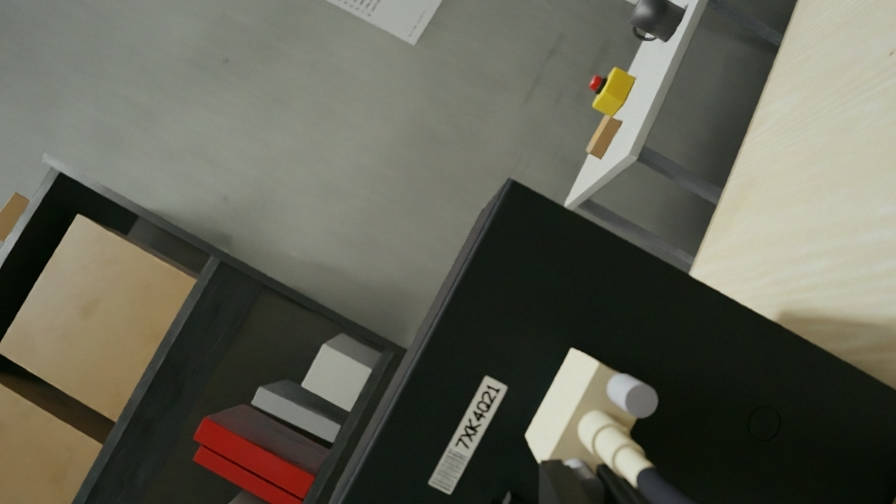

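11 more, then move left to look.

Emit:
execute_actions --actions '[[[-0.815,0.5,-1.5,0,0.2,0,-1,-0.08,0.426,-0.726,3.4,1.283,4.13,-0.72]],[[-0.815,0.5,-1.5,0,0.2,0,-1,-0.079,0.412,-0.723,3.403,1.271,4.63,-0.72]],[[-0.815,0.5,-1.5,0,0.2,0,-1,-0.082,0.397,-0.72,3.4,1.258,5.13,-0.72]],[[-0.815,0.5,-1.5,0,0.2,0,-1,-0.082,0.397,-0.72,3.4,1.258,5.13,-1]],[[-0.815,0.5,-1.5,0,0.2,0,-1,-0.079,0.412,-0.723,3.403,1.271,4.63,-1]],[[-0.815,0.5,-1.5,0,0.2,0,-1,-0.08,0.426,-0.726,3.4,1.283,4.13,-1]], [[-0.815,0.5,-1.5,0,0.2,0,-1,-0.08,0.426,-0.726,3.4,1.283,4.13,-0.72]],[[-0.815,0.5,-1.5,0,0.2,0,-1,-0.079,0.412,-0.723,3.403,1.271,4.63,-0.72]],[[-0.815,0.5,-1.5,0,0.2,0,-1,-0.082,0.397,-0.72,3.4,1.258,5.13,-0.72]],[[-0.815,0.5,-1.5,0,0.2,0,-1,-0.082,0.397,-0.72,3.4,1.258,5.13,-1]],[[-0.815,0.5,-1.5,0,0.2,0,-1,-0.079,0.412,-0.723,3.403,1.271,4.63,-1]],[[-0.815,0.5,-1.5,0,0.2,0,-1,-0.08,0.426,-0.726,3.4,1.283,4.13,-1]], [[-0.815,0.5,-1.5,0,0.2,0,-1,-0.08,0.426,-0.726,3.4,1.283,4.13,-0.72]],[[-0.815,0.5,-1.5,0,0.2,0,-1,-0.079,0.412,-0.723,3.403,1.271,4.63,-0.72]],[[-0.815,0.5,-1.5,0,0.2,0,-1,-0.082,0.397,-0.72,3.4,1.258,5.13,-0.72]],[[-0.815,0.5,-1.5,0,0.2,0,-1,-0.082,0.397,-0.72,3.4,1.258,5.13,-1]],[[-0.815,0.5,-1.5,0,0.2,0,-1,-0.079,0.412,-0.723,3.403,1.271,4.63,-1]],[[-0.815,0.5,-1.5,0,0.2,0,-1,-0.08,0.426,-0.726,3.4,1.283,4.13,-1]], [[-0.815,0.5,-1.5,0,0.2,0,-1,-0.08,0.426,-0.726,3.4,1.283,4.13,-0.72]],[[-0.815,0.5,-1.5,0,0.2,0,-1,-0.079,0.412,-0.723,3.403,1.271,4.63,-0.72]],[[-0.815,0.5,-1.5,0,0.2,0,-1,-0.082,0.397,-0.72,3.4,1.258,5.13,-0.72]],[[-0.815,0.5,-1.5,0,0.2,0,-1,-0.082,0.397,-0.72,3.4,1.258,5.13,-1]],[[-0.815,0.5,-1.5,0,0.2,0,-1,-0.079,0.412,-0.723,3.403,1.271,4.63,-1]],[[-0.815,0.5,-1.5,0,0.2,0,-1,-0.08,0.426,-0.726,3.4,1.283,4.13,-1]], [[-0.815,0.5,-1.5,0,0.2,0,-1,-0.08,0.426,-0.726,3.4,1.283,4.13,-0.72]],[[-0.815,0.5,-1.5,0,0.2,0,-1,-0.079,0.412,-0.723,3.403,1.271,4.63,-0.72]],[[-0.815,0.5,-1.5,0,0.2,0,-1,-0.082,0.397,-0.72,3.4,1.258,5.13,-0.72]],[[-0.815,0.5,-1.5,0,0.2,0,-1,-0.082,0.397,-0.72,3.4,1.258,5.13,-1]],[[-0.815,0.5,-1.5,0,0.2,0,-1,-0.079,0.412,-0.723,3.403,1.271,4.63,-1]],[[-0.815,0.5,-1.5,0,0.2,0,-1,-0.08,0.426,-0.726,3.4,1.283,4.13,-1]], [[-0.815,0.5,-1.5,0,0.2,0,-1,-0.08,0.426,-0.726,3.4,1.283,4.13,-0.72]],[[-0.815,0.5,-1.5,0,0.2,0,-1,-0.079,0.412,-0.723,3.403,1.271,4.63,-0.72]],[[-0.815,0.5,-1.5,0,0.2,0,-1,-0.082,0.397,-0.72,3.4,1.258,5.13,-0.72]],[[-0.815,0.5,-1.5,0,0.2,0,-1,-0.082,0.397,-0.72,3.4,1.258,5.13,-1]],[[-0.815,0.5,-1.5,0,0.2,0,-1,-0.079,0.412,-0.723,3.403,1.271,4.63,-1]],[[-0.815,0.5,-1.5,0,0.2,0,-1,-0.08,0.426,-0.726,3.4,1.283,4.13,-1]], [[-0.815,0.5,-1.5,0,0.2,0,-1,-0.08,0.426,-0.726,3.4,1.283,4.13,-0.72]],[[-0.815,0.5,-1.5,0,0.2,0,-1,-0.079,0.412,-0.723,3.403,1.271,4.63,-0.72]],[[-0.815,0.5,-1.5,0,0.2,0,-1,-0.082,0.397,-0.72,3.4,1.258,5.13,-0.72]],[[-0.815,0.5,-1.5,0,0.2,0,-1,-0.082,0.397,-0.72,3.4,1.258,5.13,-1]],[[-0.815,0.5,-1.5,0,0.2,0,-1,-0.079,0.412,-0.723,3.403,1.271,4.63,-1]],[[-0.815,0.5,-1.5,0,0.2,0,-1,-0.08,0.426,-0.726,3.4,1.283,4.13,-1]], [[-0.815,0.5,-1.5,0,0.2,0,-1,-0.08,0.426,-0.726,3.4,1.283,4.13,-0.72]],[[-0.815,0.5,-1.5,0,0.2,0,-1,-0.079,0.412,-0.723,3.403,1.271,4.63,-0.72]],[[-0.815,0.5,-1.5,0,0.2,0,-1,-0.082,0.397,-0.72,3.4,1.258,5.13,-0.72]],[[-0.815,0.5,-1.5,0,0.2,0,-1,-0.082,0.397,-0.72,3.4,1.258,5.13,-1]],[[-0.815,0.5,-1.5,0,0.2,0,-1,-0.079,0.412,-0.723,3.403,1.271,4.63,-1]],[[-0.815,0.5,-1.5,0,0.2,0,-1,-0.08,0.426,-0.726,3.4,1.283,4.13,-1]], [[-0.815,0.5,-1.5,0,0.2,0,-1,-0.08,0.426,-0.726,3.4,1.283,4.13,-0.72]],[[-0.815,0.5,-1.5,0,0.2,0,-1,-0.079,0.412,-0.723,3.403,1.271,4.63,-0.72]],[[-0.815,0.5,-1.5,0,0.2,0,-1,-0.082,0.397,-0.72,3.4,1.258,5.13,-0.72]],[[-0.815,0.5,-1.5,0,0.2,0,-1,-0.082,0.397,-0.72,3.4,1.258,5.13,-1]],[[-0.815,0.5,-1.5,0,0.2,0,-1,-0.079,0.412,-0.723,3.403,1.271,4.63,-1]],[[-0.815,0.5,-1.5,0,0.2,0,-1,-0.08,0.426,-0.726,3.4,1.283,4.13,-1]], [[-0.815,0.5,-1.5,0,0.2,0,-1,-0.08,0.426,-0.726,3.4,1.283,4.13,-0.72]],[[-0.815,0.5,-1.5,0,0.2,0,-1,-0.079,0.412,-0.723,3.403,1.271,4.63,-0.72]],[[-0.815,0.5,-1.5,0,0.2,0,-1,-0.082,0.397,-0.72,3.4,1.258,5.13,-0.72]],[[-0.815,0.5,-1.5,0,0.2,0,-1,-0.082,0.397,-0.72,3.4,1.258,5.13,-1]],[[-0.815,0.5,-1.5,0,0.2,0,-1,-0.079,0.412,-0.723,3.403,1.271,4.63,-1]],[[-0.815,0.5,-1.5,0,0.2,0,-1,-0.08,0.426,-0.726,3.4,1.283,4.13,-1]], [[-0.815,0.5,-1.5,0,0.2,0,-1,-0.08,0.426,-0.726,3.4,1.283,4.13,-0.72]],[[-0.815,0.5,-1.5,0,0.2,0,-1,-0.079,0.412,-0.723,3.403,1.271,4.63,-0.72]],[[-0.815,0.5,-1.5,0,0.2,0,-1,-0.082,0.397,-0.72,3.4,1.258,5.13,-0.72]],[[-0.815,0.5,-1.5,0,0.2,0,-1,-0.082,0.397,-0.72,3.4,1.258,5.13,-1]],[[-0.815,0.5,-1.5,0,0.2,0,-1,-0.079,0.412,-0.723,3.403,1.271,4.63,-1]],[[-0.815,0.5,-1.5,0,0.2,0,-1,-0.08,0.426,-0.726,3.4,1.283,4.13,-1]], [[-0.815,0.5,-1.5,0,0.2,0,-1,-0.08,0.426,-0.726,3.4,1.283,4.13,-0.72]],[[-0.815,0.5,-1.5,0,0.2,0,-1,-0.079,0.412,-0.723,3.403,1.271,4.63,-0.6]],[[-0.815,0.5,-1.5,0,0.2,0,-1,0.01,0.412,-0.723,3.496,1.271,4.6,-0.6]],[[-0.815,0.5,-1.5,0,0.2,0,-1,0.01,0.412,-0.723,3.496,1.271,4.6,-0.6]]]'

Emit:
zoom_image --camera "cam_left_wrist" --region '[400,230,620,370]'

Scene clock: 810.23 s.
left_arm: end_effector_position=(+0.4926, -0.2155, +0.2505) grip_measured=-1.00 end_effector_quat_wxyz=(+0.172, +0.826, -0.408, +0.349) end_effector_velocity=(-0.000, -0.000, -0.001) end_effector_angular_velocity=(+0.001, +0.001, +0.000) | right_arm: end_effector_position=(+0.5776, -0.2939, +0.1266) grip_measured=-0.62 end_effector_quat_wxyz=(+0.447, -0.453, +0.546, -0.545) end_effector_velocity=(+0.000, +0.000, +0.000) end_effector_angular_velocity=(+0.000, -0.002, +0.000)
Joint names: [waist, shoulder, elbow, forearm roll, wrist pitch, wrist roll]
Joint positions: left_arm=[-0.815  0.5   -1.5    0.     0.2    0.     0.   ] | right_arm=[ 0.01   0.412 -0.723  3.496  1.271  4.6    0.017]
Joint velocities: left_arm=[-0.     0.001 -0.     0.     0.    -0.001  0.   ] | right_arm=[ 0.    -0.     0.     0.     0.001  0.    -0.   ]
Joint torques (N m, as the arm reports them, + toward a larger angle): left_arm=[  0.85 -28.13 -25.35   0.07  -2.11  -0.63] | right_arm=[ -2.1  -28.95 -11.57  -0.42   1.48   0.29]
Motor temperatures (°C, as the motors report them): left_arm=[26 31 41 29 31 29] | right_arm=[29 30 31 30 33 33]
Joint targets: left_arm=[-0.815 0.500 -1.500 0.000 0.200 0.000] | right_arm=[0.010 0.412 -0.723 3.496 1.271 4.600]
Step readings (joint positions; steps 1 to 15: 1st action; 16 to 30: 2nd action; 31 to 45: 3rd action; 46 to 60: 4th action; 61 to 75: 5th action; 76 to 90: 6th action; 91 to 105: 7th action; 106 to 120: 8th action; 121 to 135: 9th action; 136 to 150: 10th action; 151 to 165: 11th action; 166 to 180: 12th action; 181 to 195: 13th action):
0: left_arm=[-0.815 0.500 -1.500 -0.000 0.200 0.000] | right_arm=[-0.080 0.426 -0.726 3.400 1.283 4.130]
1: left_arm=[-0.815 0.500 -1.500 0.000 0.200 0.000] | right_arm=[-0.080 0.426 -0.726 3.400 1.283 4.130]
2: left_arm=[-0.815 0.500 -1.500 0.000 0.200 -0.000] | right_arm=[-0.080 0.426 -0.726 3.400 1.283 4.130]
4: left_arm=[-0.815 0.500 -1.500 0.000 0.200 -0.000] | right_arm=[-0.080 0.426 -0.726 3.400 1.283 4.130]
8: left_arm=[-0.815 0.500 -1.500 -0.000 0.200 -0.000] | right_arm=[-0.080 0.426 -0.726 3.400 1.283 4.130]
15: left_arm=[-0.815 0.500 -1.500 -0.000 0.200 -0.000] | right_arm=[-0.080 0.426 -0.726 3.400 1.283 4.130]
16: left_arm=[-0.815 0.500 -1.500 0.000 0.200 0.000] | right_arm=[-0.080 0.426 -0.726 3.400 1.283 4.131]
17: left_arm=[-0.815 0.500 -1.500 -0.000 0.200 -0.000] | right_arm=[-0.080 0.426 -0.726 3.400 1.283 4.137]
19: left_arm=[-0.815 0.500 -1.500 -0.000 0.200 -0.000] | right_arm=[-0.080 0.424 -0.726 3.400 1.282 4.188]
23: left_arm=[-0.815 0.500 -1.500 0.000 0.200 -0.000] | right_arm=[-0.080 0.417 -0.725 3.402 1.276 4.441]
30: left_arm=[-0.815 0.500 -1.500 0.000 0.200 0.000] | right_arm=[-0.079 0.412 -0.723 3.403 1.271 4.617]
31: left_arm=[-0.815 0.500 -1.500 -0.000 0.200 -0.000] | right_arm=[-0.079 0.412 -0.723 3.403 1.271 4.622]
32: left_arm=[-0.815 0.500 -1.500 0.000 0.200 0.000] | right_arm=[-0.079 0.412 -0.723 3.403 1.271 4.631]
34: left_arm=[-0.815 0.500 -1.500 0.000 0.200 0.000] | right_arm=[-0.079 0.411 -0.723 3.403 1.270 4.685]
38: left_arm=[-0.815 0.500 -1.500 -0.000 0.200 0.000] | right_arm=[-0.081 0.403 -0.721 3.401 1.263 4.940]
45: left_arm=[-0.815 0.500 -1.500 0.000 0.200 0.000] | right_arm=[-0.082 0.397 -0.720 3.400 1.258 5.117]
46: left_arm=[-0.815 0.500 -1.500 0.000 0.200 0.000] | right_arm=[-0.082 0.397 -0.720 3.400 1.258 5.121]
47: left_arm=[-0.815 0.500 -1.500 0.000 0.200 0.000] | right_arm=[-0.082 0.397 -0.720 3.400 1.258 5.124]
49: left_arm=[-0.815 0.500 -1.500 0.000 0.200 0.000] | right_arm=[-0.082 0.397 -0.720 3.400 1.258 5.127]
53: left_arm=[-0.815 0.500 -1.500 -0.000 0.200 0.000] | right_arm=[-0.082 0.397 -0.720 3.400 1.258 5.129]
60: left_arm=[-0.815 0.500 -1.500 0.000 0.200 -0.000] | right_arm=[-0.082 0.397 -0.720 3.400 1.258 5.130]
61: left_arm=[-0.815 0.500 -1.500 0.000 0.200 -0.000] | right_arm=[-0.082 0.397 -0.720 3.400 1.258 5.129]
62: left_arm=[-0.815 0.500 -1.500 0.000 0.200 0.000] | right_arm=[-0.082 0.397 -0.720 3.400 1.258 5.123]
64: left_arm=[-0.815 0.500 -1.500 -0.000 0.200 -0.000] | right_arm=[-0.082 0.399 -0.720 3.400 1.259 5.072]
68: left_arm=[-0.815 0.500 -1.500 0.000 0.200 -0.000] | right_arm=[-0.080 0.406 -0.722 3.402 1.266 4.819]
75: left_arm=[-0.815 0.500 -1.500 0.000 0.200 -0.000] | right_arm=[-0.079 0.412 -0.723 3.403 1.271 4.643]
76: left_arm=[-0.815 0.500 -1.500 -0.000 0.200 -0.000] | right_arm=[-0.079 0.412 -0.723 3.403 1.271 4.638]
77: left_arm=[-0.815 0.500 -1.500 0.000 0.200 -0.000] | right_arm=[-0.079 0.412 -0.723 3.403 1.271 4.629]
79: left_arm=[-0.815 0.500 -1.500 -0.000 0.200 -0.000] | right_arm=[-0.079 0.413 -0.724 3.403 1.272 4.575]
83: left_arm=[-0.815 0.500 -1.500 0.000 0.200 0.000] | right_arm=[-0.080 0.421 -0.725 3.401 1.278 4.320]
90: left_arm=[-0.815 0.500 -1.500 -0.000 0.200 -0.000] | right_arm=[-0.080 0.426 -0.726 3.400 1.282 4.143]
91: left_arm=[-0.815 0.500 -1.500 -0.000 0.200 0.000] | right_arm=[-0.080 0.426 -0.726 3.400 1.283 4.139]
92: left_arm=[-0.815 0.500 -1.500 -0.000 0.200 -0.000] | right_arm=[-0.080 0.426 -0.725 3.400 1.282 4.136]
94: left_arm=[-0.815 0.500 -1.500 0.000 0.200 -0.000] | right_arm=[-0.080 0.426 -0.725 3.400 1.283 4.133]
98: left_arm=[-0.815 0.500 -1.500 -0.000 0.200 0.000] | right_arm=[-0.080 0.426 -0.725 3.400 1.283 4.131]
105: left_arm=[-0.815 0.500 -1.500 0.000 0.200 0.000] | right_arm=[-0.080 0.426 -0.726 3.400 1.283 4.130]
106: left_arm=[-0.815 0.500 -1.500 0.000 0.200 -0.000] | right_arm=[-0.080 0.426 -0.726 3.400 1.283 4.131]
107: left_arm=[-0.815 0.500 -1.500 0.000 0.200 -0.000] | right_arm=[-0.080 0.426 -0.726 3.400 1.283 4.137]
109: left_arm=[-0.815 0.500 -1.500 -0.000 0.200 -0.000] | right_arm=[-0.080 0.425 -0.726 3.400 1.282 4.188]
113: left_arm=[-0.815 0.500 -1.500 0.000 0.200 -0.000] | right_arm=[-0.080 0.417 -0.725 3.402 1.276 4.441]
120: left_arm=[-0.815 0.500 -1.500 0.000 0.200 -0.000] | right_arm=[-0.079 0.412 -0.723 3.403 1.271 4.617]
121: left_arm=[-0.815 0.500 -1.500 0.000 0.200 -0.000] | right_arm=[-0.079 0.412 -0.723 3.403 1.271 4.622]
122: left_arm=[-0.815 0.500 -1.500 -0.000 0.200 0.000] | right_arm=[-0.079 0.412 -0.723 3.403 1.271 4.631]
124: left_arm=[-0.815 0.500 -1.500 0.000 0.200 -0.000] | right_arm=[-0.079 0.411 -0.723 3.403 1.270 4.685]
128: left_arm=[-0.815 0.500 -1.500 0.000 0.200 -0.000] | right_arm=[-0.081 0.403 -0.721 3.401 1.263 4.940]
135: left_arm=[-0.815 0.500 -1.500 -0.000 0.200 0.000] | right_arm=[-0.082 0.397 -0.720 3.400 1.258 5.117]
136: left_arm=[-0.815 0.500 -1.500 -0.000 0.200 -0.000] | right_arm=[-0.082 0.397 -0.720 3.400 1.258 5.121]
137: left_arm=[-0.815 0.500 -1.500 -0.000 0.200 0.000] | right_arm=[-0.082 0.397 -0.720 3.400 1.258 5.124]
139: left_arm=[-0.815 0.500 -1.500 -0.000 0.200 -0.000] | right_arm=[-0.082 0.397 -0.720 3.400 1.258 5.127]
143: left_arm=[-0.815 0.500 -1.500 -0.000 0.200 0.000] | right_arm=[-0.082 0.397 -0.720 3.400 1.258 5.129]
150: left_arm=[-0.815 0.500 -1.500 -0.000 0.200 -0.000] | right_arm=[-0.082 0.397 -0.720 3.400 1.258 5.130]
151: left_arm=[-0.815 0.500 -1.500 -0.000 0.200 -0.000] | right_arm=[-0.082 0.397 -0.720 3.400 1.258 5.129]
152: left_arm=[-0.815 0.500 -1.500 0.000 0.200 0.000] | right_arm=[-0.082 0.397 -0.720 3.400 1.258 5.123]
154: left_arm=[-0.815 0.500 -1.500 -0.000 0.200 -0.000] | right_arm=[-0.082 0.399 -0.720 3.400 1.259 5.072]
158: left_arm=[-0.815 0.500 -1.500 0.000 0.200 -0.000] | right_arm=[-0.080 0.406 -0.722 3.402 1.266 4.819]
165: left_arm=[-0.815 0.500 -1.500 0.000 0.200 0.000] | right_arm=[-0.079 0.412 -0.723 3.403 1.271 4.643]
166: left_arm=[-0.815 0.500 -1.500 0.000 0.200 -0.000] | right_arm=[-0.079 0.412 -0.723 3.403 1.271 4.638]
167: left_arm=[-0.815 0.500 -1.500 -0.000 0.200 -0.000] | right_arm=[-0.079 0.412 -0.723 3.403 1.271 4.629]
169: left_arm=[-0.815 0.500 -1.500 -0.000 0.200 0.000] | right_arm=[-0.079 0.413 -0.724 3.403 1.272 4.575]
173: left_arm=[-0.815 0.500 -1.500 -0.000 0.200 -0.000] | right_arm=[-0.080 0.421 -0.725 3.401 1.278 4.320]
180: left_arm=[-0.815 0.500 -1.500 0.000 0.200 0.000] | right_arm=[-0.080 0.426 -0.726 3.400 1.282 4.143]
181: left_arm=[-0.815 0.500 -1.500 -0.000 0.200 -0.000] | right_arm=[-0.080 0.426 -0.726 3.400 1.283 4.139]
182: left_arm=[-0.815 0.500 -1.500 -0.000 0.200 0.000] | right_arm=[-0.080 0.426 -0.725 3.400 1.282 4.136]
184: left_arm=[-0.815 0.500 -1.500 0.000 0.200 0.000] | right_arm=[-0.080 0.426 -0.725 3.400 1.283 4.133]
Lines left out of this list: 287.
camera_calibration (this result's frames):
cam_left_wrist: T_world_to_cam=[[-0.800281, -0.599062, 0.0259751, 0.285892], [-0.436843, 0.552806, -0.70963, 0.57588], [0.410753, -0.57925, -0.704096, -0.0181447], [0, 0, 0, 1]] pos_world=[0.487816, -0.157593, 0.38846]
cam_right_wrist: T_world_to_cam=[[-0.0242667, -0.00254697, -0.999702, 0.171646], [0.17414, 0.984698, -0.00673579, 0.2574], [0.984422, -0.174251, -0.0234518, -0.484271], [0, 0, 0, 1]] pos_world=[0.436069, -0.337409, 0.161972]

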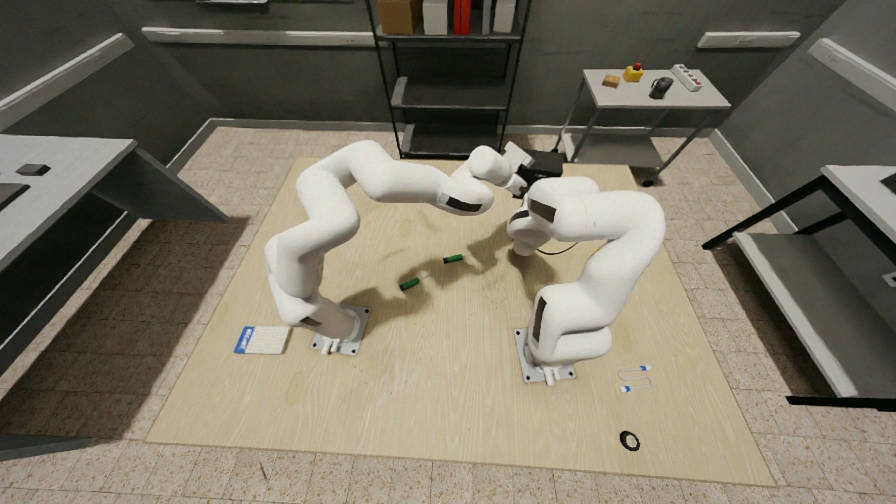

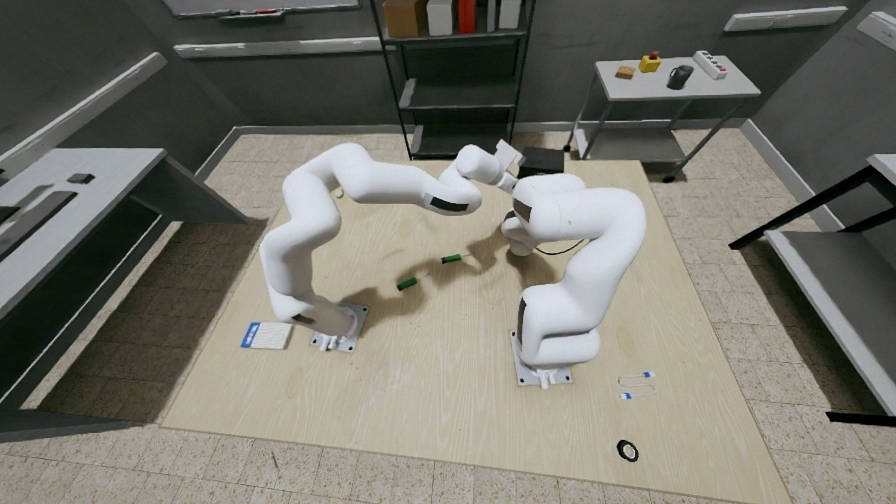

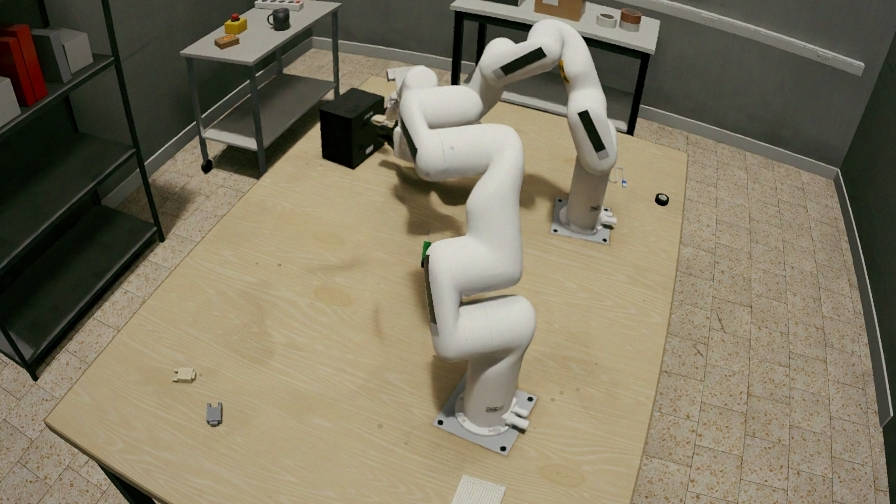

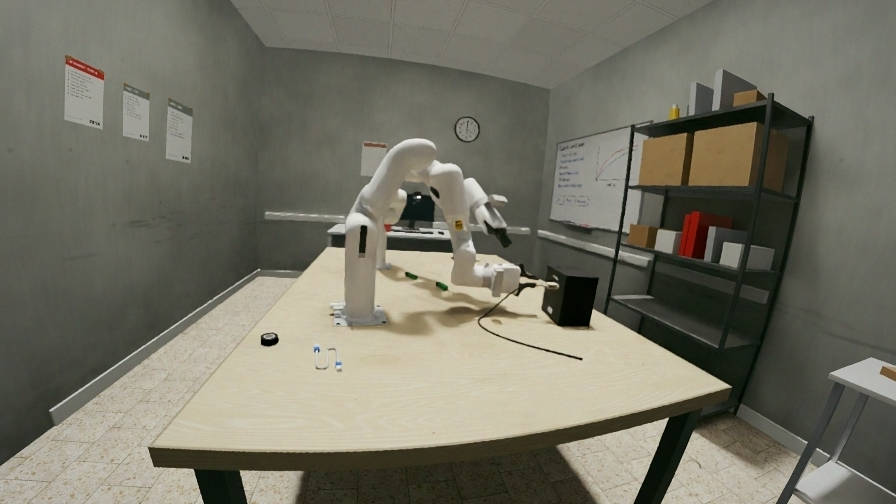

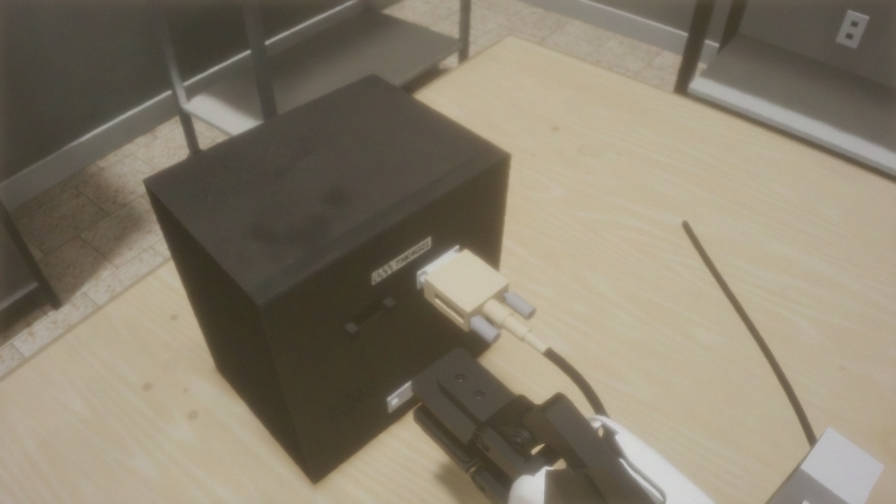

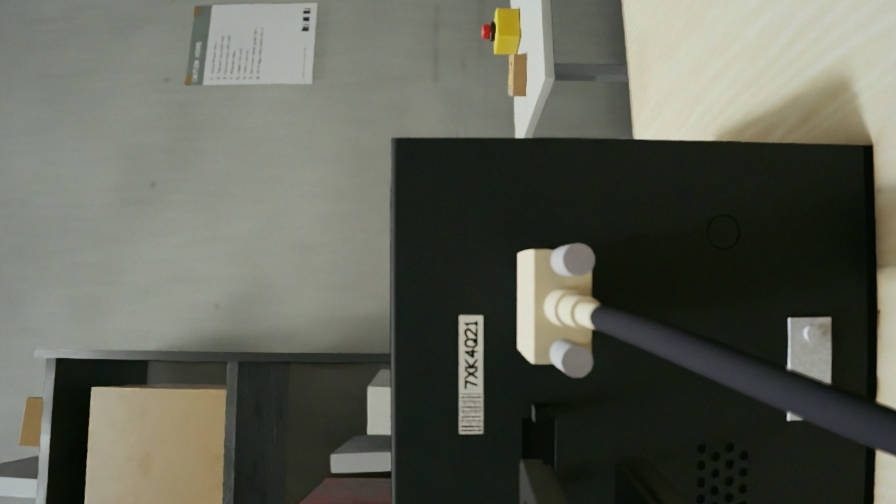

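Region (400, 230, 620, 370) of cam_left_wrist's 896x504 image, scaled by 2.291, with more detail than that image has; it fills the top 321 rows of this view, and the rest is white.

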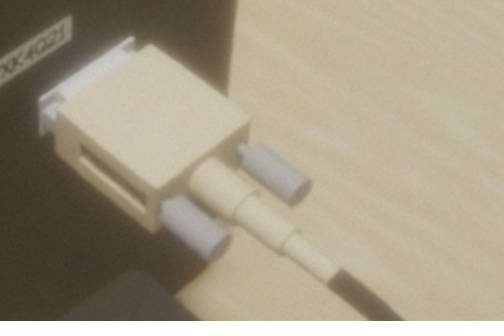

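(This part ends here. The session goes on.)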